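# Move masking tape from file cabinet drawer to desk

## Task

Find the masking tape roll, which sits in the top or middle drawer of one of the two short, narrow file cabinets with three drawers each, and place it on the desk. When finished, every drawer in the room must be completely closed, every cabinet must remain roughly where it was, and the robot must not be toppled or left leaning. Anything that stays in place only because the robot is holding it does not count.

## Robot and tools

Robot: a Hello Robot Stretch 3 with one arm. It has a two-wheeled base (0.33 m long, 0.34 m wide), a lift that rides up a mast, and a telescoping arm that reaches out to the robot's RIGHT side. The base cannot slide sideways, so to move the gripper forward or back you drive the base. Turns in place pivot about the point between the drive wheels, 0.05 m behind the front edge. With the arm pulled in and the wrist folded, a turn sweeps a 0.28 m radius circle; an unfolded, level wrist reaches outside it.

Frames: the base frame has its origin on the floor between the drive wheels, x forward, y left, z up. hand_pose is reported in this frame, located where the closed fingertips meet; with all wrist joints at zero its x axis points up, y back along the arm toward the mast, z toward the robot's rear. The odometry frame is the base frame as it was at the start of the scene.

execute_actions: argument "actions" is a list holding one action or none (empty = just report state and images). An action may contain "base", "joints", or both, plus optional "contact_limits"; its motions start at once and may finish at different times. "base" holds exactly one command, both relative to where the base last measured itself: {"translate_m": d}, a straight drive offset in metres, -1 to 1, positive forward; or {"rotate_rad": d}, an in-place turn offset in radians, -3.2 to 3.2, positive counter-clockwise (left). "joints" is a dictionary of absolute targets by name: lift_m 0 to 1.1 (arm height, m); arm_m 0 to 0.52 (extension, m); wrist_yaw_rad -1.345 to 4.42 (0 along the arm, positive toward the front, 3.0 folded over the base); wrist_pitch_rad -1.57 to 0.451 (0 level, negative tips fingers down); wrist_roll_rad -2.911 to 2.911 (0 fingers side by side, level); gripper_m -0.089 to 0.179 (bigger is wider; real fingertip gap is 0.007 less when almost shut, 0.025 less when fully open, zero below 0.007); head_pan_rad -3.953 to 1.73 (0 forward, positive left, -1.57 along the arm); head_tilt_rad -1.53 to 0.419 (0 level, negative down). Completion tolerances are ±0.004 for lift_m, arm_m, gripper_m; ±0.02 for yaw, roll and head; ±0.05 for pitch. "contact_limits": {"arm_m": effort percent 1 to 100} halts the arm with contact_stop when its effort hits that level (negative when retracting); smaller is gentler, too small stops immediately, and it also caps the holding force until the next action. "cameras" picks head_camera, nav_camera, wrist_camera or all; omitted/null gives all, [] gives none. Any unknown key, camera name or out-of-range number rejects the whole call with no motion. An action lasts at most 15 s. A joint or base left out of a command may still be driving toward an earlier target without it showing in status.

wait: {"seconds": 0 to 10}; commands nothing and returns state and images. zoom_image: {"camera", "region": [x0, y0, x1, y1]} in pixels of that camera's latest full image, at most 504 by 504. finished_scene: {"scene": number}; ends the scene irreversibly after the last command is held, and reports success. Replying without a tool call ends everything.

Results: base_status and joint_status: "done" (for the base, the wheels turned the full amount even if they slipped), "off_target" (stopped short, may still push), "contact_stop", "time_out", "torque_fault" (old target dropped). Arm and lift stop on firm contact and then go slack until commanded again; a slack lift may sink under load or be pushed up by closing fingers on a surface. Base, wrist and head have no contact stop and keep pushing. A wrist servo overloaded for several seconds turns off for 10 s. on_its_own lists uncommanded items; "held at" is a held target, not a position. If one call reports a stop, later calls in the same reply are skipped. motor_effort is percent of maximum, positive toward higher values, peak in brackets; readings carry fixed bias and noise. lidar_m: 12 distances (m) from the base origin, 30-degree sectors, 1st straight ahead, counting counter-clockwise (4th left, 7th behind, 10th right), plane 0.17 m high, range 0.15 to 12, "-" for nothing; blind to glass and the robot, partly blocked by the mast and, with the lift low, by robot parts. wrist_depth_mm (45 to 1000) and head_depth_mm (280 to 4000, image sideways) are 7x7 grids of median depths. base_odometry counts wheel turns; heading -3.142 to 3.142, positive left. turned_by_wheels and turned_by_imu give turn since last result. base_tilt gives forward/right lean in degrees with a fixed bias up to about 4.

Speed: full base speed (0.30 m/s, 1.9 rad/s) only with lift_m under 0.30, arm_m under 0.03 and wrist_yaw_rad over 2.54; otherwise 0.10 m/s and 0.63 rad/s.

Gripper: close to below the object's width to grasp; open at least 0.02 beyond the touch value to release. Status does not confirm a grasp. Over-squeezing triggers a stall guard that weakens the grip; send a new value to re-squeeze.

Safety: fold or unfold the wrist only with lift_m in 0.32 to 0.95, wrist_pitch_rad -0.4 and roll near 0; once folded the lift may go to 0.25. With wrist_yaw_rad below -0.4 keep pitch at -0.5 or lower. Pushing with the arm on something rigid with the gripper higher than about 0.45 m can tip the robot, more so with a raised contact limit or a repeated push. Do not drive while gripping, hooking or pushing something fixed, and beware snagging furniture, especially reversing. If tilted, reverse the last move in small steps, free the gripper, and lower lift_m near 0.2. Avoid drops, slams, hard hits and strong pushes. The simulation keeps running while you think, and loose items may occasionally be nudged.

Each tool is called after "Call:" as a command line: name --argument value for each argument, lists and objects as JSON in quotes; but a table of rows of numbers goes row by row, as --pt "numbers of a row", without its own name.

## Session

Call:
execute_actions --actions '[]'

Scene clock: 0.00 s.
base_odometry: x=+0.000 y=+0.000 heading=+0.000 (m, m, rad; odometry frame)
turned_by_wheels: +0.000 (rad since the last result)
turned_by_imu: +0.000 (rad since the last result)
base_tilt: forward=+1.1 right=+1.7 (deg)
lidar_m: 1.06 1.93 2.02 1.64 1.33 1.84 1.88 1.83 1.11 0.75 0.71 0.83
head_depth_mm: 1105 1159 1157 1178 1171 1197 1218 / 1093 1106 1116 1120 1131 1136 1150 / 2141 2195 2215 2219 2242 2267 2209 / 2046 2088 2095 2108 2132 2165 2123 / 1955 1981 2013 2012 2029 2062 2046 / 1874 1871 1891 1928 1934 1956 1963 / 1796 1807 1815 1834 1839 1858 1879
base_status: not commanded
joint_positions: lift_m=+0.546 arm_m=-0.002 wrist_yaw_rad=+3.022 wrist_pitch_rad=-0.500 wrist_roll_rad=+0.016 gripper_m=+0.037 head_pan_rad=-0.007 head_tilt_rad=+0.008
joint_status: not commanded
motor_effort: left_wheel=+0 right_wheel=-1 lift_m=+26 arm_m=+1 wrist_yaw_rad=+0 wrist_pitch_rad=+4 wrist_roll_rad=+0 gripper_m=+0 head_pan_rad=-1 head_tilt_rad=+1 (%)
hand_pose: x=+0.0042 y=+0.0686 z=+0.5410 quat_wxyz=(+0.217, +0.699, +0.132, +0.668) (m; base frame)
wrist_depth_mm: - - - - - - - / - - - - - - - / - - - - - - - / - - - - - - - / 927 906 - 887 921 886 874 / 788 775 - 756 737 764 754 / 686 685 662 684 676 668 664
pictures: head_camera (sideways: a quarter turn clockwise sets it upright), nav_camera (sideways: a quarter turn counterclockwise sets it upright), wrist_camera
Images, in order (width x height): head_camera 896x504, nav_camera 672x504, wrist_camera 644x364.

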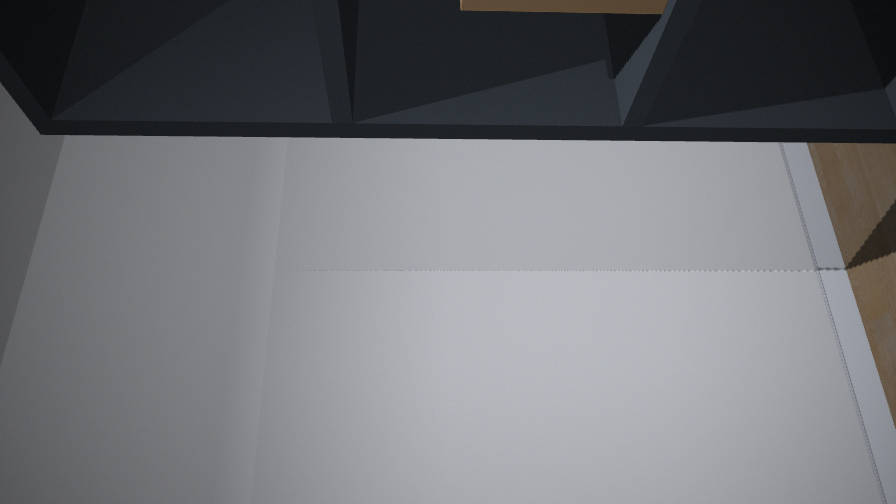

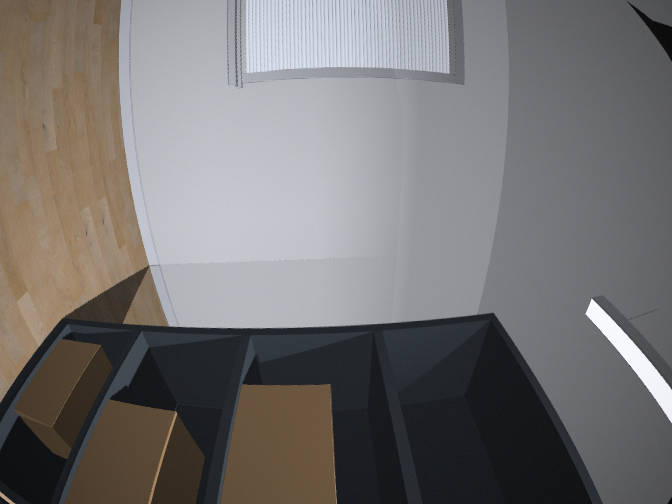

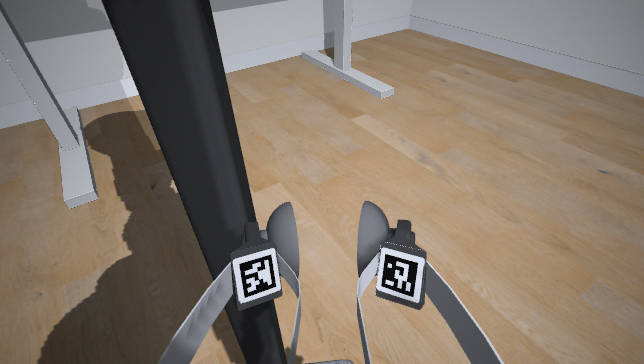

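Call:
execute_actions --actions '[{"joints":{"head_pan_rad":1.7,"head_tilt_rad":-0.5}}]' --cameras '["nav_camera"]'

Call:
execute_actions --actions '[{"joints":{"head_pan_rad":-1.6}}]' --cameras '["nav_camera"]'

Call:
execute_actions --actions '[{"joints":{"head_pan_rad":-3.1}}]' --cameras '["nav_camera"]'

Scene clock: 1.63 s.
base_odometry: x=+0.000 y=+0.000 heading=+0.000 (m, m, rad; odometry frame)
turned_by_wheels: +0.000 (rad since the last result)
turned_by_imu: +0.000 (rad since the last result)
base_tilt: forward=+1.1 right=+1.8 (deg)
lidar_m: 1.06 1.93 2.02 1.64 1.32 1.84 1.87 1.83 1.11 0.75 0.71 0.83
head_depth_mm: 1769 1611 1660 2262 1879 1552 1300 / 1701 1612 2075 2238 1894 1553 1304 / 1652 1621 1998 2185 1909 1551 1305 / 1598 1622 1935 2134 1906 1552 1319 / 1542 1613 1151 2015 1912 1558 1311 / 1504 1564 1153 1949 1911 1569 - / 1460 1524 1078 - - - -
base_status: not commanded
joint_positions: lift_m=+0.546 arm_m=-0.002 wrist_yaw_rad=+3.022 wrist_pitch_rad=-0.500 wrist_roll_rad=+0.016 gripper_m=+0.037 head_pan_rad=+1.693 head_tilt_rad=-0.493
joint_status: all done
motor_effort: left_wheel=-1(0) right_wheel=+0(0) lift_m=+27(26) arm_m=+1(1) wrist_yaw_rad=+0(0) wrist_pitch_rad=+5(4) wrist_roll_rad=+0(0) gripper_m=+0(1) head_pan_rad=+4(53) head_tilt_rad=-4(28) (%)
hand_pose: x=+0.0042 y=+0.0686 z=+0.5410 quat_wxyz=(+0.217, +0.699, +0.132, +0.668) (m; base frame)
wrist_depth_mm: - - - - - - - / - - - - - - - / - - - - - - - / - - - - - - - / 919 911 - 899 926 884 868 / 780 783 - 743 753 766 756 / 699 685 669 672 659 669 662
pictures: nav_camera (sideways: a quarter turn counterclockwise sets it upright)
Images, in order (width x height): nav_camera 672x504.

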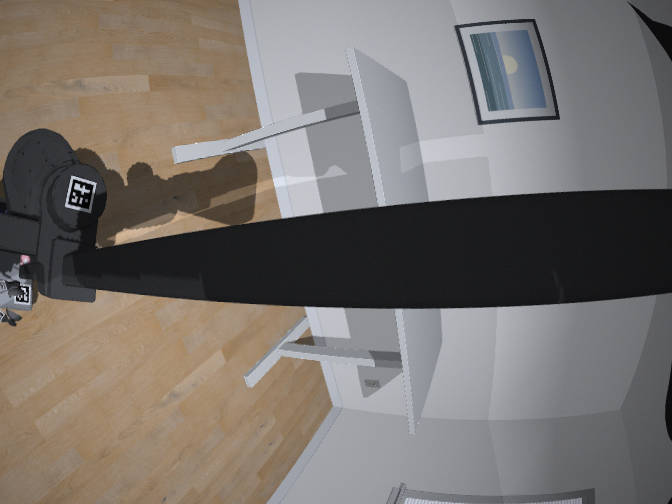

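Scene clock: 3.63 s.
base_odometry: x=+0.000 y=+0.000 heading=+0.000 (m, m, rad; odometry frame)
turned_by_wheels: +0.000 (rad since the last result)
turned_by_imu: +0.000 (rad since the last result)
base_tilt: forward=+1.2 right=+1.7 (deg)
lidar_m: 1.06 1.93 2.02 1.64 1.32 1.83 1.88 1.83 1.11 0.75 0.71 0.83
head_depth_mm: 838 881 1124 1239 1325 1472 1308 / 791 831 908 1378 1248 1462 1308 / 751 786 854 1459 1199 1275 1312 / 712 743 808 1400 1130 1205 1268 / 733 744 791 1349 1126 1132 1229 / 991 959 842 1301 1127 1083 1210 / 974 1050 841 1240 1130 973 1160
base_status: not commanded
joint_positions: lift_m=+0.546 arm_m=-0.002 wrist_yaw_rad=+3.022 wrist_pitch_rad=-0.500 wrist_roll_rad=+0.016 gripper_m=+0.037 head_pan_rad=-1.593 head_tilt_rad=-0.494
joint_status: all done
motor_effort: left_wheel=+0(0) right_wheel=+0(1) lift_m=+26(27) arm_m=+1(1) wrist_yaw_rad=+1(1) wrist_pitch_rad=+5(5) wrist_roll_rad=+0(0) gripper_m=+0(0) head_pan_rad=-6(56) head_tilt_rad=-3(4) (%)
hand_pose: x=+0.0042 y=+0.0686 z=+0.5410 quat_wxyz=(+0.217, +0.699, +0.132, +0.668) (m; base frame)
wrist_depth_mm: - - - - - - - / - - - - - - - / - - - - - - - / - - - - - - - / 913 919 - 892 908 874 868 / 775 780 - 751 738 746 756 / 685 685 670 670 660 662 655
pictures: nav_camera (sideways: a quarter turn counterclockwise sets it upright)
Images, in order (width x height): nav_camera 672x504.

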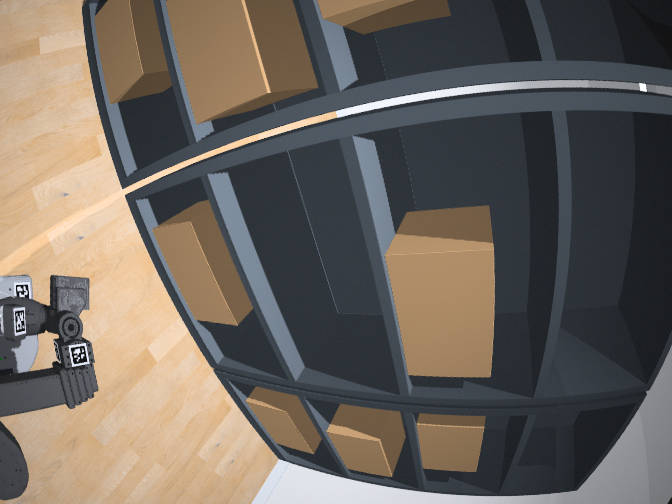

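Scene clock: 4.90 s.
base_odometry: x=+0.000 y=+0.000 heading=+0.000 (m, m, rad; odometry frame)
turned_by_wheels: +0.000 (rad since the last result)
turned_by_imu: +0.000 (rad since the last result)
base_tilt: forward=+1.1 right=+1.8 (deg)
lidar_m: 1.06 1.93 2.02 1.64 1.32 1.84 1.88 1.83 1.11 0.75 0.71 0.83
head_depth_mm: 1972 2170 2437 2456 1905 1553 1309 / 1876 2060 2287 2457 1902 1556 1312 / 1777 1945 2148 2344 1908 1544 1307 / 1711 1866 2040 2255 1916 1551 1315 / 1647 1789 1979 2173 1905 1562 1308 / 1590 1725 1882 2066 1913 1553 1311 / 1531 1665 1803 1990 1911 1558 1314
base_status: not commanded
joint_positions: lift_m=+0.546 arm_m=-0.002 wrist_yaw_rad=+3.022 wrist_pitch_rad=-0.500 wrist_roll_rad=+0.016 gripper_m=+0.037 head_pan_rad=-3.093 head_tilt_rad=-0.494
joint_status: all done
motor_effort: left_wheel=+0(0) right_wheel=+0(0) lift_m=+26(27) arm_m=+1(1) wrist_yaw_rad=+1(0) wrist_pitch_rad=+5(5) wrist_roll_rad=+0(0) gripper_m=+0(0) head_pan_rad=-5(57) head_tilt_rad=-4(3) (%)
hand_pose: x=+0.0042 y=+0.0686 z=+0.5410 quat_wxyz=(+0.217, +0.699, +0.132, +0.668) (m; base frame)
wrist_depth_mm: - - - - - - - / - - - - - - - / - - - - - - - / - - - - - - - / 913 905 - 896 918 888 875 / 790 790 - 765 745 760 746 / 679 685 659 676 662 665 663
pictures: nav_camera (sideways: a quarter turn counterclockwise sets it upright)
Images, in order (width x height): nav_camera 672x504.

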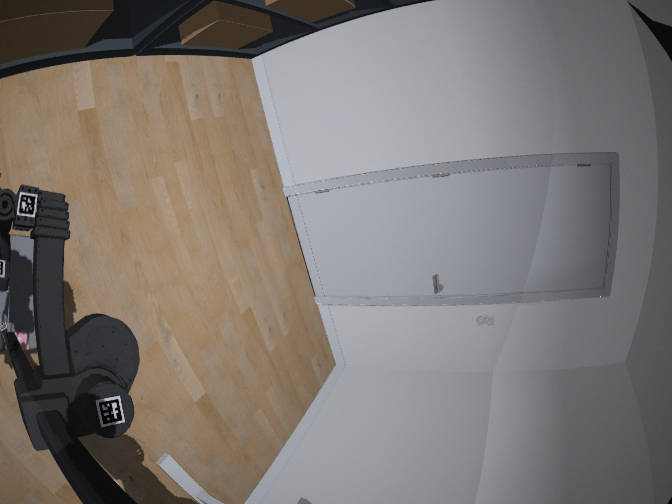

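Call:
execute_actions --actions '[{"base":{"rotate_rad":0.45},"joints":{"lift_m":0.27,"head_pan_rad":-1.57}}]' --cameras '[]'

Call:
execute_actions --actions '[{"base":{"translate_m":1.0}}]' --cameras '[]'

Call:
execute_actions --actions '[{"base":{"translate_m":0.42}}]' --cameras '["nav_camera"]'

Scene clock: 8.57 s.
base_odometry: x=+0.000 y=+0.000 heading=+0.450 (m, m, rad; odometry frame)
turned_by_wheels: +0.450 (rad since the last result)
turned_by_imu: +0.454 (rad since the last result)
base_tilt: forward=+1.2 right=+1.8 (deg)
lidar_m: 1.93 1.98 1.64 1.32 1.80 1.91 1.83 1.11 0.77 0.71 0.83 0.99
head_depth_mm: 973 1033 833 1301 1120 1109 1211 / 981 1074 834 1291 1124 1106 1205 / 982 1076 835 1287 1122 1144 1227 / 957 1042 745 813 920 1039 1225 / 593 646 725 797 1033 1016 1221 / 961 1064 841 941 906 1364 1240 / 960 1023 818 909 891 1174 1233
base_status: done
joint_positions: lift_m=+0.270 arm_m=-0.002 wrist_yaw_rad=+3.022 wrist_pitch_rad=-0.500 wrist_roll_rad=+0.016 gripper_m=+0.037 head_pan_rad=-1.577 head_tilt_rad=-0.494
joint_status: all done
motor_effort: left_wheel=-3(7) right_wheel=+1(3) lift_m=+24(23) arm_m=+1(1) wrist_yaw_rad=+0(0) wrist_pitch_rad=+5(5) wrist_roll_rad=+0(0) gripper_m=+0(0) head_pan_rad=+4(52) head_tilt_rad=-2(3) (%)
hand_pose: x=+0.0042 y=+0.0685 z=+0.2648 quat_wxyz=(+0.217, +0.699, +0.132, +0.668) (m; base frame)
wrist_depth_mm: - - - - - - - / - - - - - 987 958 / 795 786 796 773 764 757 746 / 645 639 633 627 623 612 606 / 549 537 - 542 540 516 509 / 478 - - - - 445 443 / - - - - 401 395 390
pictures: none
No camera images: the call's "cameras" was empty. Leave "cameras" out to get every camera's image.

Scene clock: 13.57 s.
base_odometry: x=+0.901 y=+0.435 heading=+0.450 (m, m, rad; odometry frame)
turned_by_wheels: +0.000 (rad since the last result)
turned_by_imu: +0.007 (rad since the last result)
base_tilt: forward=+1.1 right=+1.8 (deg)
lidar_m: 0.93 0.96 1.28 1.34 1.81 2.45 2.82 1.13 0.72 0.67 1.38 0.98
head_depth_mm: 926 879 787 1265 1119 994 1137 / 945 1037 835 1267 1125 995 1140 / 558 618 746 750 1095 979 1186 / 2511 2722 2953 2292 1794 1476 1281 / 2575 2809 3030 2451 1922 1549 1310 / 2558 2792 3029 2484 1918 1551 1307 / 2557 2796 2974 2485 1912 1560 1316
base_status: done
joint_positions: lift_m=+0.270 arm_m=-0.002 wrist_yaw_rad=+3.022 wrist_pitch_rad=-0.500 wrist_roll_rad=+0.016 gripper_m=+0.037 head_pan_rad=-1.577 head_tilt_rad=-0.494
joint_status: not commanded
motor_effort: left_wheel=-2(7) right_wheel=+1(5) lift_m=+24(24) arm_m=+1(1) wrist_yaw_rad=+0(0) wrist_pitch_rad=+5(5) wrist_roll_rad=+0(0) gripper_m=+0(0) head_pan_rad=+4(3) head_tilt_rad=-3(2) (%)
hand_pose: x=+0.0042 y=+0.0685 z=+0.2647 quat_wxyz=(+0.217, +0.699, +0.132, +0.668) (m; base frame)
wrist_depth_mm: - - - - - - 956 / - - - - - 988 905 / 817 794 791 776 764 764 739 / 646 649 629 627 622 611 604 / 539 539 - 548 533 518 519 / 472 - - - - 443 443 / - - - - 397 392 388
pictures: none
No camera images: the call's "cameras" was empty. Leave "cameras" out to get every camera's image.

Scene clock: 16.70 s.
base_odometry: x=+1.279 y=+0.617 heading=+0.450 (m, m, rad; odometry frame)
turned_by_wheels: +0.000 (rad since the last result)
turned_by_imu: +0.003 (rad since the last result)
base_tilt: forward=+1.2 right=+1.8 (deg)
lidar_m: 0.51 0.53 0.70 1.76 1.41 2.13 3.03 0.98 0.79 2.31 0.75 0.54
head_depth_mm: 2574 2829 3031 2455 1791 1446 1286 / 2589 2794 3031 2455 1911 1546 1309 / 2569 2770 3026 2487 1905 1557 1307 / 2564 2777 3006 2466 1906 1556 1305 / 2537 2774 3023 2473 1914 1550 1305 / 2481 2729 2646 2377 1915 1557 1317 / 1752 1740 1734 1719 1706 1523 1314
base_status: done
joint_positions: lift_m=+0.270 arm_m=-0.002 wrist_yaw_rad=+3.022 wrist_pitch_rad=-0.500 wrist_roll_rad=+0.016 gripper_m=+0.037 head_pan_rad=-1.577 head_tilt_rad=-0.494
joint_status: not commanded
motor_effort: left_wheel=-3(6) right_wheel=+1(7) lift_m=+25(24) arm_m=+1(1) wrist_yaw_rad=+1(0) wrist_pitch_rad=+5(5) wrist_roll_rad=+0(0) gripper_m=+0(0) head_pan_rad=+4(4) head_tilt_rad=-3(3) (%)
hand_pose: x=+0.0042 y=+0.0684 z=+0.2647 quat_wxyz=(+0.217, +0.699, +0.132, +0.668) (m; base frame)
wrist_depth_mm: - - - - - 757 539 / - - - - 989 764 551 / 813 802 769 778 753 720 559 / 649 647 635 619 621 611 550 / 542 541 - 546 540 517 510 / 478 - - - - 447 445 / - - - - 396 393 391
pictures: nav_camera (sideways: a quarter turn counterclockwise sets it upright)
Images, in order (width x height): nav_camera 672x504.

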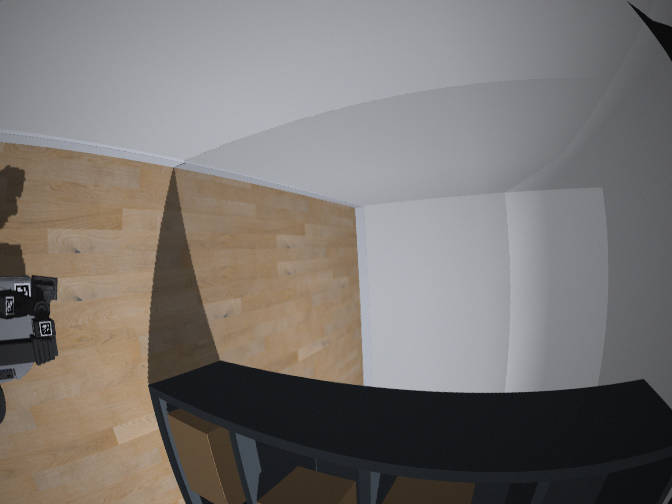

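Call:
execute_actions --actions '[{"base":{"rotate_rad":-1.62}}]' --cameras '[]'

Call:
execute_actions --actions '[{"base":{"translate_m":1.0}}]' --cameras '[]'

Call:
execute_actions --actions '[{"base":{"translate_m":0.7}}]' --cameras '["nav_camera"]'

Scene clock: 19.27 s.
base_odometry: x=+1.279 y=+0.617 heading=-1.170 (m, m, rad; odometry frame)
turned_by_wheels: -1.620 (rad since the last result)
turned_by_imu: -1.626 (rad since the last result)
base_tilt: forward=+1.1 right=+1.6 (deg)
lidar_m: 2.79 0.79 0.54 0.51 0.52 0.67 1.56 1.41 2.13 3.24 1.03 0.79
head_depth_mm: 2847 3072 3290 2467 1900 1542 1312 / 2835 3090 3324 2439 1908 1552 1306 / 2805 3031 3317 2459 1908 1543 1309 / 2826 3054 3302 2456 1916 1562 1312 / 2810 3071 3251 2454 1919 1551 1309 / 2751 3045 3227 2478 1899 1549 1314 / 2695 2868 2673 2374 1930 1557 1316
base_status: done
joint_positions: lift_m=+0.270 arm_m=-0.002 wrist_yaw_rad=+3.022 wrist_pitch_rad=-0.500 wrist_roll_rad=+0.016 gripper_m=+0.037 head_pan_rad=-1.577 head_tilt_rad=-0.494
joint_status: not commanded
motor_effort: left_wheel=+2(10) right_wheel=-2(5) lift_m=+24(23) arm_m=+1(1) wrist_yaw_rad=+0(0) wrist_pitch_rad=+5(5) wrist_roll_rad=+0(0) gripper_m=+0(0) head_pan_rad=+3(4) head_tilt_rad=-4(3) (%)
hand_pose: x=+0.0042 y=+0.0684 z=+0.2647 quat_wxyz=(+0.217, +0.699, +0.132, +0.668) (m; base frame)
wrist_depth_mm: 464 - 496 529 553 572 613 / 500 517 550 576 613 641 683 / 553 575 618 634 662 692 724 / 596 609 626 632 620 614 609 / 537 542 - 551 538 521 517 / 475 - - - - 444 439 / - - - - 393 393 392
pictures: none
No camera images: the call's "cameras" was empty. Leave "cameras" out to get every camera's image.

Scene clock: 24.37 s.
base_odometry: x=+1.669 y=-0.303 heading=-1.170 (m, m, rad; odometry frame)
turned_by_wheels: +0.000 (rad since the last result)
turned_by_imu: +0.007 (rad since the last result)
base_tilt: forward=+1.2 right=+1.7 (deg)
lidar_m: 1.97 0.90 0.62 0.58 0.60 0.78 1.82 2.83 0.40 0.38 0.39 2.02
head_depth_mm: 299 326 360 401 453 519 610 / 297 325 358 398 450 515 604 / 296 323 356 396 446 511 598 / 295 322 354 393 443 507 592 / 293 320 352 391 440 503 587 / 292 318 350 388 437 499 628 / 290 317 348 393 1795 1562 1309
base_status: done
joint_positions: lift_m=+0.270 arm_m=-0.002 wrist_yaw_rad=+3.022 wrist_pitch_rad=-0.500 wrist_roll_rad=+0.016 gripper_m=+0.037 head_pan_rad=-1.577 head_tilt_rad=-0.494
joint_status: not commanded
motor_effort: left_wheel=+1(12) right_wheel=-1(4) lift_m=+24(23) arm_m=+1(1) wrist_yaw_rad=+1(1) wrist_pitch_rad=+5(5) wrist_roll_rad=+0(0) gripper_m=+0(0) head_pan_rad=+3(3) head_tilt_rad=-2(3) (%)
hand_pose: x=+0.0042 y=+0.0684 z=+0.2647 quat_wxyz=(+0.217, +0.699, +0.132, +0.668) (m; base frame)
wrist_depth_mm: 520 - 571 588 618 653 690 / 567 591 632 645 682 721 762 / 618 639 688 713 726 749 750 / 646 650 634 626 623 616 607 / 543 536 - 546 541 517 513 / 480 - - - - 448 442 / - - - - 398 394 389
pictures: none
No camera images: the call's "cameras" was empty. Leave "cameras" out to get every camera's image.

Scene clock: 28.47 s.
base_odometry: x=+1.942 y=-0.948 heading=-1.170 (m, m, rad; odometry frame)
turned_by_wheels: +0.000 (rad since the last result)
turned_by_imu: +0.005 (rad since the last result)
base_tilt: forward=+1.2 right=+1.7 (deg)
lidar_m: 1.27 0.96 0.67 0.63 0.65 0.84 1.99 0.68 0.79 1.84 1.56 1.35
head_depth_mm: 1629 1649 1684 1710 1724 1558 1302 / 2274 2319 2380 2266 1913 1555 1315 / 2710 2956 3123 2451 1917 1546 1307 / 2727 2925 3147 2463 1911 1554 1304 / 2693 2942 3130 2456 1897 1558 1314 / 2671 2920 3147 2468 1911 1548 1312 / 2692 2886 2636 2474 1905 1564 1311
base_status: done
joint_positions: lift_m=+0.270 arm_m=-0.002 wrist_yaw_rad=+3.022 wrist_pitch_rad=-0.500 wrist_roll_rad=+0.016 gripper_m=+0.037 head_pan_rad=-1.577 head_tilt_rad=-0.494
joint_status: not commanded
motor_effort: left_wheel=+1(10) right_wheel=-1(3) lift_m=+23(23) arm_m=+1(1) wrist_yaw_rad=+1(0) wrist_pitch_rad=+5(5) wrist_roll_rad=+0(0) gripper_m=+0(0) head_pan_rad=+3(4) head_tilt_rad=-3(3) (%)
hand_pose: x=+0.0042 y=+0.0684 z=+0.2647 quat_wxyz=(+0.217, +0.699, +0.132, +0.668) (m; base frame)
wrist_depth_mm: 561 - 612 629 668 702 740 / 617 636 679 700 741 776 807 / 664 697 727 747 781 754 748 / 640 641 639 621 621 610 622 / 542 542 - 542 536 520 512 / 475 - - - - 447 445 / - - - - 394 395 390
pictures: nav_camera (sideways: a quarter turn counterclockwise sets it upright)
Images, in order (width x height): nav_camera 672x504.

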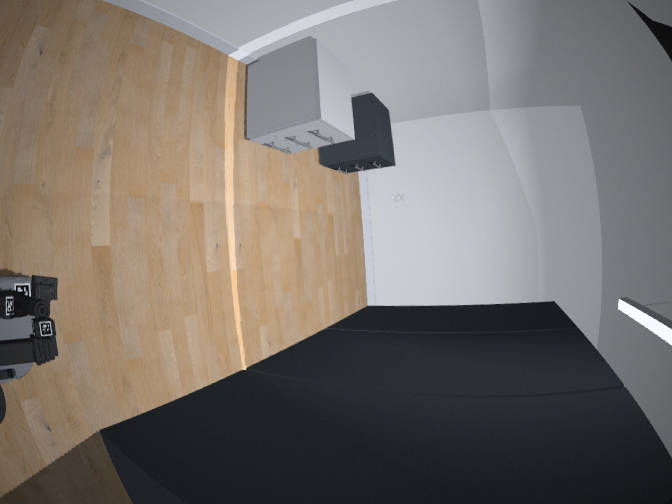

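Call:
execute_actions --actions '[{"base":{"rotate_rad":1.64}}]' --cameras '[]'

Call:
execute_actions --actions '[{"base":{"translate_m":-1.0}}]' --cameras '[]'

Call:
execute_actions --actions '[{"base":{"translate_m":-0.6},"joints":{"head_tilt_rad":-0.8}}]' --cameras '[]'

Call:
execute_actions --actions '[{"joints":{"lift_m":0.5,"wrist_pitch_rad":-0.4}}]' --cameras '[]'

Call:
execute_actions --actions '[{"joints":{"wrist_yaw_rad":0,"wrist_pitch_rad":0,"gripper_m":0.12}}]'

Scene clock: 31.07 s.
base_odometry: x=+1.942 y=-0.948 heading=+0.470 (m, m, rad; odometry frame)
turned_by_wheels: +1.640 (rad since the last result)
turned_by_imu: +1.647 (rad since the last result)
base_tilt: forward=+1.1 right=+1.6 (deg)
lidar_m: 0.63 0.65 0.89 2.43 0.73 0.83 2.29 1.57 1.32 1.27 0.90 0.66
head_depth_mm: 1069 1169 1279 1430 1610 1545 1305 / 1072 1171 1282 1432 1607 1552 1309 / 1072 1168 1290 1437 1621 1557 1305 / 1073 1169 1286 1439 1610 1556 1309 / 1073 1178 1296 1437 1611 1556 1311 / 1074 1174 1292 1440 1620 1560 1314 / 1077 1175 1292 1441 1618 1559 1319
base_status: done
joint_positions: lift_m=+0.270 arm_m=-0.002 wrist_yaw_rad=+3.022 wrist_pitch_rad=-0.500 wrist_roll_rad=+0.016 gripper_m=+0.037 head_pan_rad=-1.577 head_tilt_rad=-0.494
joint_status: not commanded
motor_effort: left_wheel=-3(8) right_wheel=+2(6) lift_m=+24(24) arm_m=+1(1) wrist_yaw_rad=+0(1) wrist_pitch_rad=+5(6) wrist_roll_rad=+0(0) gripper_m=+0(0) head_pan_rad=+4(3) head_tilt_rad=-3(3) (%)
hand_pose: x=+0.0042 y=+0.0684 z=+0.2647 quat_wxyz=(+0.217, +0.699, +0.132, +0.668) (m; base frame)
wrist_depth_mm: 546 - - - - 959 693 / 599 609 - - - 921 691 / 662 691 798 776 759 758 687 / 652 640 635 629 623 617 606 / 542 540 - 544 537 519 515 / 478 - - - - 449 445 / - - - - 399 394 393
pictures: none
No camera images: the call's "cameras" was empty. Leave "cameras" out to get every camera's image.

Scene clock: 36.07 s.
base_odometry: x=+1.050 y=-1.401 heading=+0.470 (m, m, rad; odometry frame)
turned_by_wheels: +0.000 (rad since the last result)
turned_by_imu: -0.006 (rad since the last result)
base_tilt: forward=+1.2 right=+1.8 (deg)
lidar_m: 1.63 0.83 0.61 0.58 0.60 0.81 2.13 1.02 0.81 1.28 1.32 1.70
head_depth_mm: 1077 1177 1298 1412 1348 1352 1264 / 1077 1176 1298 1444 1621 1555 1310 / 1079 1178 1298 1439 1623 1559 1306 / 1077 1178 1292 1439 1636 1564 1314 / 1078 1183 1299 1444 1622 1560 1307 / 1082 1183 1299 1444 1624 1556 1314 / 1081 1182 1301 1453 1645 1552 1315
base_status: done
joint_positions: lift_m=+0.270 arm_m=-0.002 wrist_yaw_rad=+3.022 wrist_pitch_rad=-0.500 wrist_roll_rad=+0.016 gripper_m=+0.037 head_pan_rad=-1.577 head_tilt_rad=-0.494
joint_status: not commanded
motor_effort: left_wheel=-2(12) right_wheel=+1(3) lift_m=+24(24) arm_m=+1(0) wrist_yaw_rad=+1(0) wrist_pitch_rad=+5(5) wrist_roll_rad=+0(0) gripper_m=+0(0) head_pan_rad=+2(4) head_tilt_rad=-4(3) (%)
hand_pose: x=+0.0042 y=+0.0684 z=+0.2647 quat_wxyz=(+0.217, +0.699, +0.132, +0.668) (m; base frame)
wrist_depth_mm: 537 - 566 583 604 618 647 / 586 598 621 637 661 688 752 / 650 661 704 712 730 735 739 / 642 635 634 624 628 613 602 / 543 537 - 546 541 517 520 / 472 - - - - 449 446 / - - - - 394 392 391
pictures: none
No camera images: the call's "cameras" was empty. Leave "cameras" out to get every camera's image.

Scene clock: 39.70 s.
base_odometry: x=+0.515 y=-1.672 heading=+0.470 (m, m, rad; odometry frame)
turned_by_wheels: +0.000 (rad since the last result)
turned_by_imu: -0.003 (rad since the last result)
base_tilt: forward=+1.2 right=+1.7 (deg)
lidar_m: 2.23 0.82 0.60 0.57 0.59 0.80 1.54 1.03 0.75 0.72 0.74 1.80
head_depth_mm: 1155 1320 1554 1702 1468 1292 1156 / 1159 1321 1447 1093 1411 1295 1153 / 1157 1327 1209 1063 1280 1293 1156 / 1158 1321 1215 1065 1279 1293 1172 / 1163 1323 1217 1069 1282 1292 1154 / 1156 1325 1557 1678 1489 1300 1162 / 1156 1327 1549 1716 1482 1300 1158
base_status: done
joint_positions: lift_m=+0.270 arm_m=-0.002 wrist_yaw_rad=+3.022 wrist_pitch_rad=-0.500 wrist_roll_rad=+0.016 gripper_m=+0.037 head_pan_rad=-1.577 head_tilt_rad=-0.790
joint_status: all done
motor_effort: left_wheel=-1(11) right_wheel=+0(2) lift_m=+24(24) arm_m=+1(1) wrist_yaw_rad=+0(0) wrist_pitch_rad=+5(5) wrist_roll_rad=+0(0) gripper_m=+0(0) head_pan_rad=+4(4) head_tilt_rad=-5(25) (%)
hand_pose: x=+0.0042 y=+0.0684 z=+0.2647 quat_wxyz=(+0.217, +0.699, +0.132, +0.668) (m; base frame)
wrist_depth_mm: 524 - 561 580 598 614 633 / 578 598 625 639 652 674 700 / 637 657 687 702 732 732 743 / 650 634 641 638 624 619 603 / 538 534 - 544 544 520 517 / 477 - - - - 445 448 / - - - - 395 395 392
pictures: none
No camera images: the call's "cameras" was empty. Leave "cameras" out to get every camera's image.

Scene clock: 42.63 s.
base_odometry: x=+0.515 y=-1.672 heading=+0.470 (m, m, rad; odometry frame)
turned_by_wheels: +0.000 (rad since the last result)
turned_by_imu: +0.000 (rad since the last result)
base_tilt: forward=+1.2 right=+1.7 (deg)
lidar_m: 2.23 0.82 0.60 0.57 0.59 0.80 1.54 1.03 0.75 0.72 0.74 1.80
head_depth_mm: 1153 1329 1547 1697 1464 1289 1154 / 1157 1325 1443 1092 1411 1291 1193 / 1157 1323 1215 1062 1280 1291 1191 / 1153 1327 1216 1061 1275 1295 1188 / 1155 1329 1219 1074 1283 1296 1154 / 1157 1324 1551 1675 1484 1303 1155 / 1155 1325 1547 1712 1476 1300 1164
base_status: not commanded
joint_positions: lift_m=+0.500 arm_m=-0.002 wrist_yaw_rad=+3.022 wrist_pitch_rad=-0.421 wrist_roll_rad=+0.016 gripper_m=+0.037 head_pan_rad=-1.577 head_tilt_rad=-0.790
joint_status: all done
motor_effort: left_wheel=-1(1) right_wheel=+0(0) lift_m=+30(30) arm_m=+1(1) wrist_yaw_rad=+0(1) wrist_pitch_rad=+7(8) wrist_roll_rad=+0(0) gripper_m=+0(0) head_pan_rad=+4(3) head_tilt_rad=-5(5) (%)
hand_pose: x=+0.0055 y=+0.0791 z=+0.5118 quat_wxyz=(+0.190, +0.704, +0.105, +0.676) (m; base frame)
wrist_depth_mm: 518 - 549 562 584 604 613 / 564 578 598 612 643 663 676 / 612 633 658 672 708 736 758 / 684 702 733 751 792 824 853 / 759 778 - 855 857 891 887 / 781 775 - 740 739 753 756 / 678 673 - 654 665 651 648
pictures: none
No camera images: the call's "cameras" was empty. Leave "cameras" out to get every camera's image.

Scene clock: 45.17 s.
base_odometry: x=+0.515 y=-1.672 heading=+0.470 (m, m, rad; odometry frame)
turned_by_wheels: +0.000 (rad since the last result)
turned_by_imu: +0.000 (rad since the last result)
base_tilt: forward=+1.1 right=+1.8 (deg)
lidar_m: 2.23 0.83 0.60 0.57 0.59 0.80 1.54 1.03 0.75 0.72 0.74 1.80
head_depth_mm: 1160 1321 1551 1701 1479 1291 1151 / 1155 1324 1445 1092 1418 1290 1184 / 1156 1318 1213 1063 1280 1298 - / 1160 1321 1213 1065 1278 1292 1158 / 1157 1323 1218 1069 1280 1299 1157 / 1159 1327 1561 1679 1485 1296 1154 / 1158 1327 1552 1731 1482 1300 1159
base_status: not commanded
joint_positions: lift_m=+0.500 arm_m=-0.002 wrist_yaw_rad=+0.003 wrist_pitch_rad=-0.025 wrist_roll_rad=+0.016 gripper_m=+0.120 head_pan_rad=-1.577 head_tilt_rad=-0.790
joint_status: all done
motor_effort: left_wheel=-1(1) right_wheel=+0(1) lift_m=+29(29) arm_m=+0(1) wrist_yaw_rad=-2(3) wrist_pitch_rad=+8(8) wrist_roll_rad=+0(0) gripper_m=+0(85) head_pan_rad=+4(3) head_tilt_rad=-4(4) (%)
hand_pose: x=-0.0207 y=-0.3989 z=+0.6081 quat_wxyz=(+0.702, +0.010, -0.712, -0.008) (m; base frame)
wrist_depth_mm: 965 982 966 960 976 962 956 / - - - - 981 - 988 / - - - - - - - / - - - 746 854 - 842 / - - 506 506 506 - 791 / - - 525 521 519 - 825 / - - 548 542 541 - 756
pictures: head_camera (sideways: a quarter turn clockwise sets it upright), nav_camera (sideways: a quarter turn counterclockwise sets it upright), wrist_camera
Images, in order (width x height): head_camera 896x504, nav_camera 672x504, wrist_camera 644x364.

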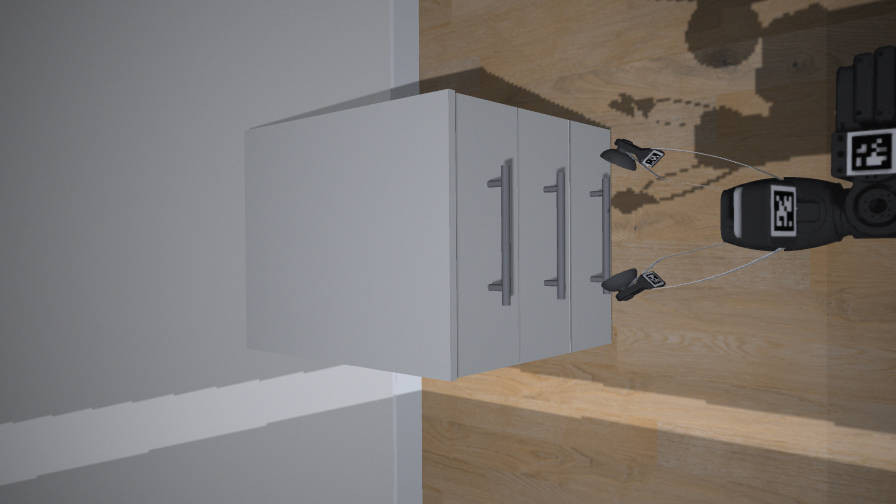

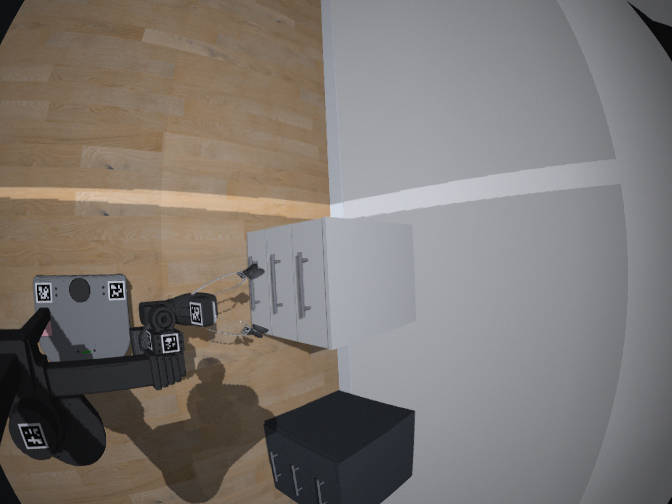

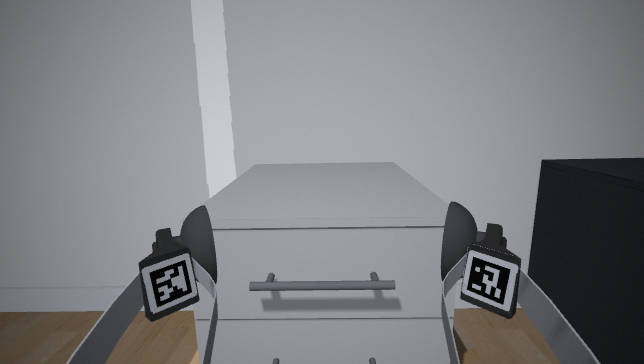

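Call:
execute_actions --actions '[{"joints":{"wrist_roll_rad":1.57,"lift_m":0.36,"arm_m":0.15,"gripper_m":0.09}}]' --cameras '["wrist_camera"]'

Scene clock: 47.73 s.
base_odometry: x=+0.515 y=-1.672 heading=+0.470 (m, m, rad; odometry frame)
turned_by_wheels: +0.000 (rad since the last result)
turned_by_imu: +0.000 (rad since the last result)
base_tilt: forward=+1.2 right=+1.6 (deg)
lidar_m: 2.23 0.82 0.60 0.57 0.59 0.80 1.54 1.03 0.75 0.72 0.74 1.80
head_depth_mm: 1158 1322 1551 1700 1465 1289 1152 / 1159 1329 1450 1090 1411 1316 1151 / 1156 1328 1211 1062 1276 - 1137 / 1157 1327 1208 1060 1285 1306 1156 / 1158 1325 1216 1069 1278 1294 1155 / 1157 1325 1546 1680 1480 1300 1156 / 1157 1325 1554 1714 1482 1300 1164
base_status: not commanded
joint_positions: lift_m=+0.360 arm_m=+0.150 wrist_yaw_rad=+0.002 wrist_pitch_rad=-0.024 wrist_roll_rad=+1.566 gripper_m=+0.090 head_pan_rad=-1.577 head_tilt_rad=-0.790
joint_status: all done
motor_effort: left_wheel=-1(1) right_wheel=+1(1) lift_m=+23(24) arm_m=+5(10) wrist_yaw_rad=-1(2) wrist_pitch_rad=+8(9) wrist_roll_rad=+2(3) gripper_m=-1(85) head_pan_rad=+4(3) head_tilt_rad=-4(6) (%)
hand_pose: x=-0.0209 y=-0.5502 z=+0.4683 quat_wxyz=(+0.003, +0.001, -1.000, -0.012) (m; base frame)
wrist_depth_mm: 822 828 835 299 302 300 301 / 843 854 866 311 309 311 311 / 882 898 874 320 319 322 321 / 918 908 911 329 329 332 331 / 948 943 933 341 340 336 341 / 978 965 981 353 350 350 355 / - - - 368 364 367 365
pictures: wrist_camera
Images, in order (width x height): wrist_camera 644x364.

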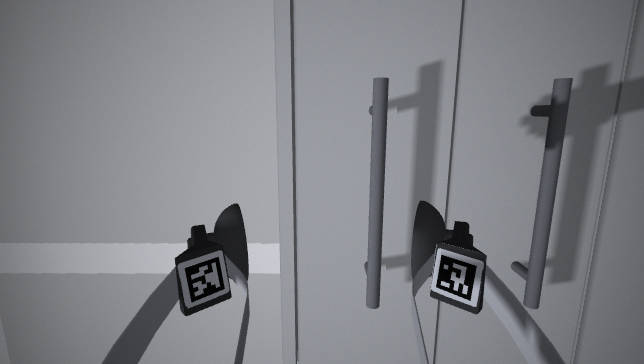

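Call:
execute_actions --actions '[{"joints":{"lift_m":0.312,"arm_m":0.285}}]' --cameras '["wrist_camera"]'

Call:
execute_actions --actions '[{"joints":{"gripper_m":-0.02}}]' --cameras '["wrist_camera"]'

Call:
execute_actions --actions '[{"joints":{"arm_m":0.0}}]' --cameras '["head_camera"]'

Scene clock: 53.50 s.
base_odometry: x=+0.515 y=-1.672 heading=+0.470 (m, m, rad; odometry frame)
turned_by_wheels: +0.000 (rad since the last result)
turned_by_imu: +0.001 (rad since the last result)
base_tilt: forward=+1.2 right=+1.6 (deg)
lidar_m: 2.23 0.83 0.60 0.57 0.59 0.80 1.54 1.03 0.75 0.71 0.74 1.80
head_depth_mm: 1160 1319 1550 1696 1462 1285 1156 / 1154 1328 1448 1088 1416 1292 1160 / 1154 1326 1204 1063 1193 1260 1155 / 1160 1329 1215 1061 1185 1286 1156 / 1153 1332 1216 1069 1285 1299 1155 / 1160 1328 1565 1682 1483 1306 1155 / 1158 1323 1551 1717 1482 1297 1157
base_status: not commanded
joint_positions: lift_m=+0.312 arm_m=+0.285 wrist_yaw_rad=+0.002 wrist_pitch_rad=-0.024 wrist_roll_rad=+1.566 gripper_m=+0.090 head_pan_rad=-1.577 head_tilt_rad=-0.790
joint_status: all done
motor_effort: left_wheel=-1(1) right_wheel=+0(0) lift_m=+24(23) arm_m=+4(0) wrist_yaw_rad=-1(2) wrist_pitch_rad=+8(8) wrist_roll_rad=+2(2) gripper_m=-1(1) head_pan_rad=+3(3) head_tilt_rad=-5(4) (%)
hand_pose: x=-0.0209 y=-0.6852 z=+0.4204 quat_wxyz=(+0.003, +0.001, -1.000, -0.012) (m; base frame)
wrist_depth_mm: 704 704 175 175 175 176 176 / 723 721 180 179 180 180 180 / 747 734 186 185 186 186 186 / 772 767 192 191 192 192 191 / 806 812 197 198 198 198 197 / 813 825 207 204 206 203 203 / 860 856 214 211 212 213 211
pictures: wrist_camera
Images, in order (width x height): wrist_camera 644x364.

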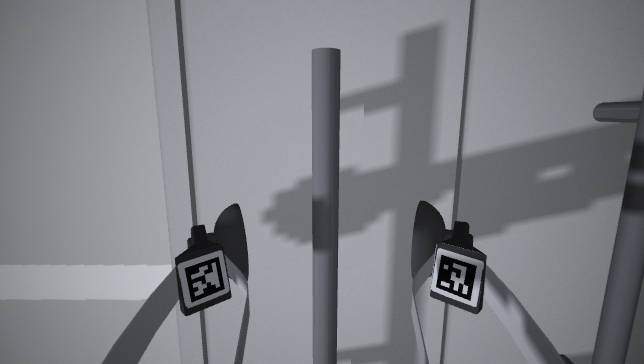

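Scene clock: 55.10 s.
base_odometry: x=+0.515 y=-1.672 heading=+0.470 (m, m, rad; odometry frame)
turned_by_wheels: +0.000 (rad since the last result)
turned_by_imu: +0.000 (rad since the last result)
base_tilt: forward=+1.2 right=+1.7 (deg)
lidar_m: 2.23 0.83 0.60 0.57 0.59 0.80 1.54 1.03 0.75 0.72 0.74 1.79
head_depth_mm: 1156 1326 1555 1687 1475 1286 1153 / 1152 1325 1441 1091 1413 1294 1160 / 1159 1320 1214 1061 1190 1261 1153 / 1157 1325 1218 1064 1190 1282 1154 / 1154 1322 1220 1069 1274 1302 1157 / 1153 1332 1552 1675 1481 1298 1159 / 1156 1322 1544 1720 1488 1295 1158
base_status: not commanded
joint_positions: lift_m=+0.312 arm_m=+0.285 wrist_yaw_rad=+0.002 wrist_pitch_rad=-0.019 wrist_roll_rad=+1.571 gripper_m=-0.019 head_pan_rad=-1.577 head_tilt_rad=-0.790
joint_status: all done
motor_effort: left_wheel=-1(1) right_wheel=+0(1) lift_m=+23(23) arm_m=+4(4) wrist_yaw_rad=-2(1) wrist_pitch_rad=+7(8) wrist_roll_rad=-1(1) gripper_m=-12(90) head_pan_rad=+3(4) head_tilt_rad=-5(5) (%)
hand_pose: x=-0.0209 y=-0.6853 z=+0.4216 quat_wxyz=(+0.000, +0.001, -1.000, -0.010) (m; base frame)
wrist_depth_mm: 719 702 175 176 175 175 175 / 719 721 180 179 180 180 180 / 745 743 186 185 186 186 185 / 774 782 192 191 192 191 192 / 806 809 199 159 198 199 196 / 824 836 205 207 205 205 202 / 870 853 214 212 213 212 211
pictures: wrist_camera
Images, in order (width x height): wrist_camera 644x364.

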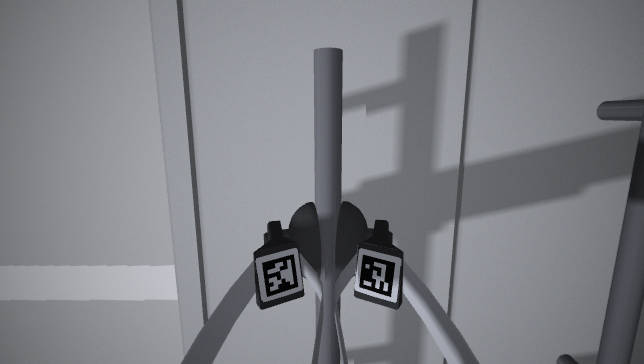

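Scene clock: 58.43 s.
base_odometry: x=+0.515 y=-1.672 heading=+0.470 (m, m, rad; odometry frame)
turned_by_wheels: +0.000 (rad since the last result)
turned_by_imu: +0.001 (rad since the last result)
base_tilt: forward=+1.2 right=+1.8 (deg)
lidar_m: 2.23 0.83 0.60 0.57 0.59 0.80 1.54 1.03 0.75 0.72 0.74 1.80
head_depth_mm: 1162 1327 1551 1702 1474 1294 1150 / 1151 1330 1445 1093 1416 1290 1161 / 1152 1324 1219 1060 1281 1292 1174 / 1153 1324 1215 1061 1279 1300 1171 / 1157 1321 1219 1072 1283 1302 1157 / 1158 1325 1548 1680 1481 1298 1156 / 1159 1320 1552 1721 1482 1302 1163
base_status: not commanded
joint_positions: lift_m=+0.312 arm_m=+0.000 wrist_yaw_rad=+0.001 wrist_pitch_rad=-0.019 wrist_roll_rad=+1.571 gripper_m=-0.020 head_pan_rad=-1.577 head_tilt_rad=-0.790
joint_status: all done
motor_effort: left_wheel=-1(1) right_wheel=+0(0) lift_m=+24(24) arm_m=-2(4) wrist_yaw_rad=+0(2) wrist_pitch_rad=+6(7) wrist_roll_rad=-1(1) gripper_m=-8(12) head_pan_rad=+3(3) head_tilt_rad=-6(5) (%)
hand_pose: x=-0.0211 y=-0.4011 z=+0.4215 quat_wxyz=(+0.000, +0.001, -1.000, -0.010) (m; base frame)
wrist_depth_mm: 962 982 955 438 440 440 446 / - - - 451 451 449 450 / - - - 465 462 466 465 / - - - 481 479 478 480 / - - - - 494 494 491 / - - - - 516 514 514 / - - - - - 783 517
pictures: head_camera (sideways: a quarter turn clockwise sets it upright)
Images, in order (width x height): head_camera 896x504.

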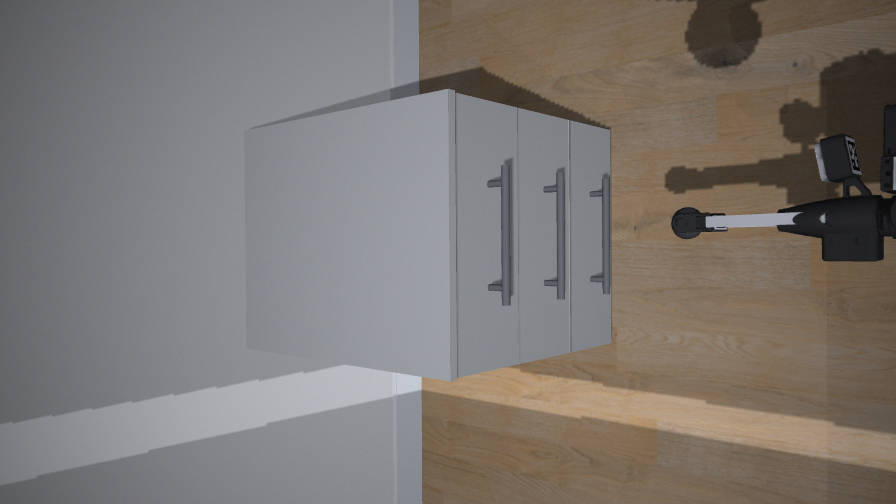

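Slipped; squeeze harder.

Call:
execute_actions --actions '[{"joints":{"gripper_m":0.07,"arm_m":0.285}}]' --cameras '[]'

Call:
execute_actions --actions '[{"joints":{"gripper_m":-0.06}}]' --cameras '[]'

Call:
execute_actions --actions '[{"joints":{"arm_m":0.24}}]' --cameras '[]'

Call:
execute_actions --actions '[{"joints":{"arm_m":0.03}}]' --cameras '["head_camera"]'

Scene clock: 62.07 s.
base_odometry: x=+0.515 y=-1.672 heading=+0.470 (m, m, rad; odometry frame)
turned_by_wheels: +0.000 (rad since the last result)
turned_by_imu: +0.001 (rad since the last result)
base_tilt: forward=+1.2 right=+1.7 (deg)
lidar_m: 2.23 0.83 0.60 0.57 0.59 0.80 1.54 1.03 0.75 0.72 0.74 1.80
head_depth_mm: 1151 1325 1550 1696 1469 1291 1153 / 1153 1324 1447 1093 1418 1293 1162 / 1155 1321 1213 1060 1198 1256 1153 / 1158 1322 1212 1062 1190 1286 1152 / 1156 1323 1221 1069 1279 1298 1156 / 1157 1324 1546 1695 1476 1291 1160 / 1158 1328 1552 1718 1485 1301 1162
base_status: not commanded
joint_positions: lift_m=+0.312 arm_m=+0.285 wrist_yaw_rad=+0.001 wrist_pitch_rad=-0.019 wrist_roll_rad=+1.571 gripper_m=+0.070 head_pan_rad=-1.577 head_tilt_rad=-0.790
joint_status: all done
motor_effort: left_wheel=-1(1) right_wheel=+0(0) lift_m=+23(23) arm_m=+5(2) wrist_yaw_rad=-1(1) wrist_pitch_rad=+7(7) wrist_roll_rad=-1(1) gripper_m=+0(86) head_pan_rad=+3(3) head_tilt_rad=-5(5) (%)
hand_pose: x=-0.0211 y=-0.6853 z=+0.4215 quat_wxyz=(+0.000, +0.001, -1.000, -0.010) (m; base frame)
wrist_depth_mm: 696 692 175 175 175 175 175 / 719 726 180 179 181 180 180 / 764 745 186 185 186 186 185 / 777 777 192 191 192 191 191 / 805 808 198 197 196 198 197 / 837 827 207 204 206 205 202 / 852 849 212 212 213 212 210
pictures: none
No camera images: the call's "cameras" was empty. Leave "cameras" out to get every camera's image.

Scene clock: 63.87 s.
base_odometry: x=+0.515 y=-1.672 heading=+0.470 (m, m, rad; odometry frame)
turned_by_wheels: +0.000 (rad since the last result)
turned_by_imu: +0.000 (rad since the last result)
base_tilt: forward=+1.1 right=+1.8 (deg)
lidar_m: 2.23 0.83 0.60 0.57 0.59 0.80 1.54 1.03 0.75 0.72 0.74 1.80
head_depth_mm: 1154 1325 1555 1702 1471 1299 1153 / 1151 1325 1448 1092 1413 1289 1164 / 1157 1325 1214 1060 1190 1259 1152 / 1160 1319 1221 1064 1187 1280 1156 / 1159 1320 1223 1068 1281 1294 1159 / 1157 1333 1550 1670 1477 1300 1156 / 1156 1324 1546 1723 1478 1300 1164
base_status: not commanded
joint_positions: lift_m=+0.312 arm_m=+0.285 wrist_yaw_rad=+0.001 wrist_pitch_rad=-0.019 wrist_roll_rad=+1.571 gripper_m=-0.059 head_pan_rad=-1.577 head_tilt_rad=-0.790
joint_status: all done
motor_effort: left_wheel=-1(1) right_wheel=+0(1) lift_m=+23(24) arm_m=+4(4) wrist_yaw_rad=-1(1) wrist_pitch_rad=+7(7) wrist_roll_rad=-1(1) gripper_m=-26(100) head_pan_rad=+4(4) head_tilt_rad=-5(5) (%)
hand_pose: x=-0.0211 y=-0.6854 z=+0.4216 quat_wxyz=(+0.000, +0.001, -1.000, -0.010) (m; base frame)
wrist_depth_mm: 711 707 175 175 175 175 175 / 721 716 180 179 180 180 179 / 745 749 187 185 185 186 185 / 781 784 192 189 192 192 191 / 796 810 198 160 198 197 197 / 833 836 205 206 206 204 202 / 873 861 213 211 213 213 210
pictures: none
No camera images: the call's "cameras" was empty. Leave "cameras" out to get every camera's image.

Scene clock: 65.30 s.
base_odometry: x=+0.515 y=-1.672 heading=+0.470 (m, m, rad; odometry frame)
turned_by_wheels: +0.000 (rad since the last result)
turned_by_imu: +0.000 (rad since the last result)
base_tilt: forward=+1.0 right=+1.7 (deg)
lidar_m: 2.23 0.83 0.60 0.57 0.59 0.80 1.54 1.03 0.75 0.71 0.74 1.80
head_depth_mm: 1160 1325 1549 1697 1464 1293 1155 / 1160 1324 1447 1063 1413 1294 1158 / 1157 1326 1215 1043 1280 1252 1152 / 1157 1329 1213 1043 1281 1276 1159 / 1148 1327 1219 1047 1282 1291 1157 / 1156 1328 1556 1675 1476 1293 1156 / 1156 1323 1542 1714 1477 1298 1157
base_status: not commanded
joint_positions: lift_m=+0.312 arm_m=+0.240 wrist_yaw_rad=-0.001 wrist_pitch_rad=-0.018 wrist_roll_rad=+1.571 gripper_m=-0.052 head_pan_rad=-1.577 head_tilt_rad=-0.790
joint_status: all done
on_its_own: gripper_m is held at -0.054, not at your -0.060, by its stall guard, which is still easing
motor_effort: left_wheel=-1(1) right_wheel=+0(0) lift_m=+23(23) arm_m=-3(7) wrist_yaw_rad=+1(1) wrist_pitch_rad=+6(6) wrist_roll_rad=-1(1) gripper_m=-24(26) head_pan_rad=+3(3) head_tilt_rad=-4(5) (%)
hand_pose: x=-0.0216 y=-0.6412 z=+0.4219 quat_wxyz=(+0.000, +0.000, -1.000, -0.009) (m; base frame)
wrist_depth_mm: 756 735 176 175 175 216 216 / 760 763 181 180 180 222 220 / 804 796 186 185 186 230 226 / 815 821 193 191 191 236 235 / 848 852 198 159 198 244 242 / 864 886 209 206 206 252 250 / 891 911 213 211 212 260 261
pictures: none
No camera images: the call's "cameras" was empty. Leave "cameras" out to get every camera's image.

Scene clock: 68.07 s.
base_odometry: x=+0.515 y=-1.672 heading=+0.470 (m, m, rad; odometry frame)
turned_by_wheels: +0.000 (rad since the last result)
turned_by_imu: +0.000 (rad since the last result)
base_tilt: forward=+1.2 right=+1.6 (deg)
lidar_m: 2.23 0.83 0.60 0.57 0.59 0.80 1.54 1.03 0.75 0.72 0.74 1.80
head_depth_mm: 1157 1318 1545 1693 1466 1284 1151 / 1158 1323 1444 1093 1046 1269 1173 / 1158 1324 1209 1094 1049 1251 1191 / 1158 1323 1213 1099 1048 1251 1156 / 1155 1334 1215 1081 1042 1251 1159 / 1159 1324 1543 1685 1480 1279 1161 / 1155 1323 1558 1718 1478 1302 1162
base_status: not commanded
joint_positions: lift_m=+0.312 arm_m=+0.030 wrist_yaw_rad=-0.012 wrist_pitch_rad=-0.019 wrist_roll_rad=+1.571 gripper_m=-0.043 head_pan_rad=-1.577 head_tilt_rad=-0.790
joint_status: all done
on_its_own: gripper_m is held at -0.044, not at your -0.060, by its stall guard, which is not easing now; wrist_yaw_rad is at rest, and its effort (+13) is outside its rest range (-12 to +12)
motor_effort: left_wheel=-2(2) right_wheel=+3(3) lift_m=+24(23) arm_m=-2(4) wrist_yaw_rad=+13(13) wrist_pitch_rad=+6(7) wrist_roll_rad=-1(1) gripper_m=-20(24) head_pan_rad=+3(3) head_tilt_rad=-4(4) (%)
hand_pose: x=-0.0244 y=-0.4311 z=+0.4217 quat_wxyz=(+0.000, -0.006, -1.000, -0.010) (m; base frame)
wrist_depth_mm: 958 965 176 176 176 410 414 / 995 986 182 180 180 425 422 / - - 187 186 187 443 440 / - - 193 192 192 451 447 / - - 198 160 197 466 463 / - - 207 204 207 482 481 / - - 213 210 211 784 516
pictures: head_camera (sideways: a quarter turn clockwise sets it upright)
Images, in order (width x height): head_camera 896x504.

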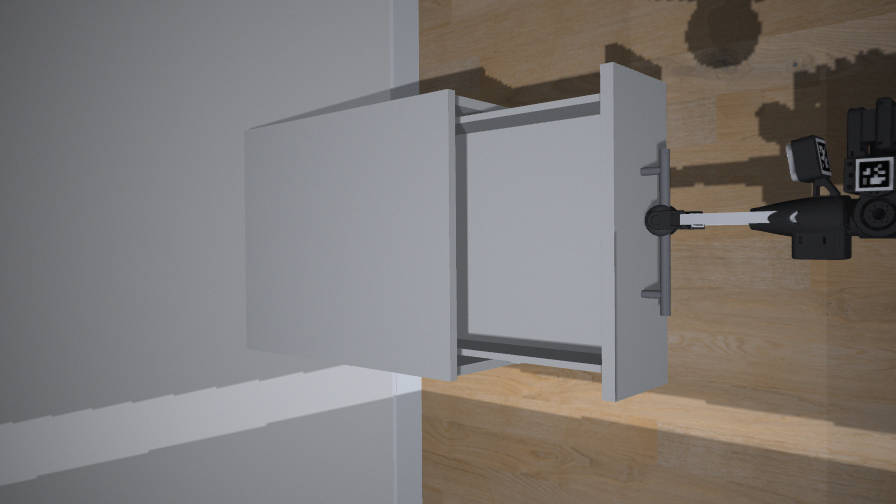

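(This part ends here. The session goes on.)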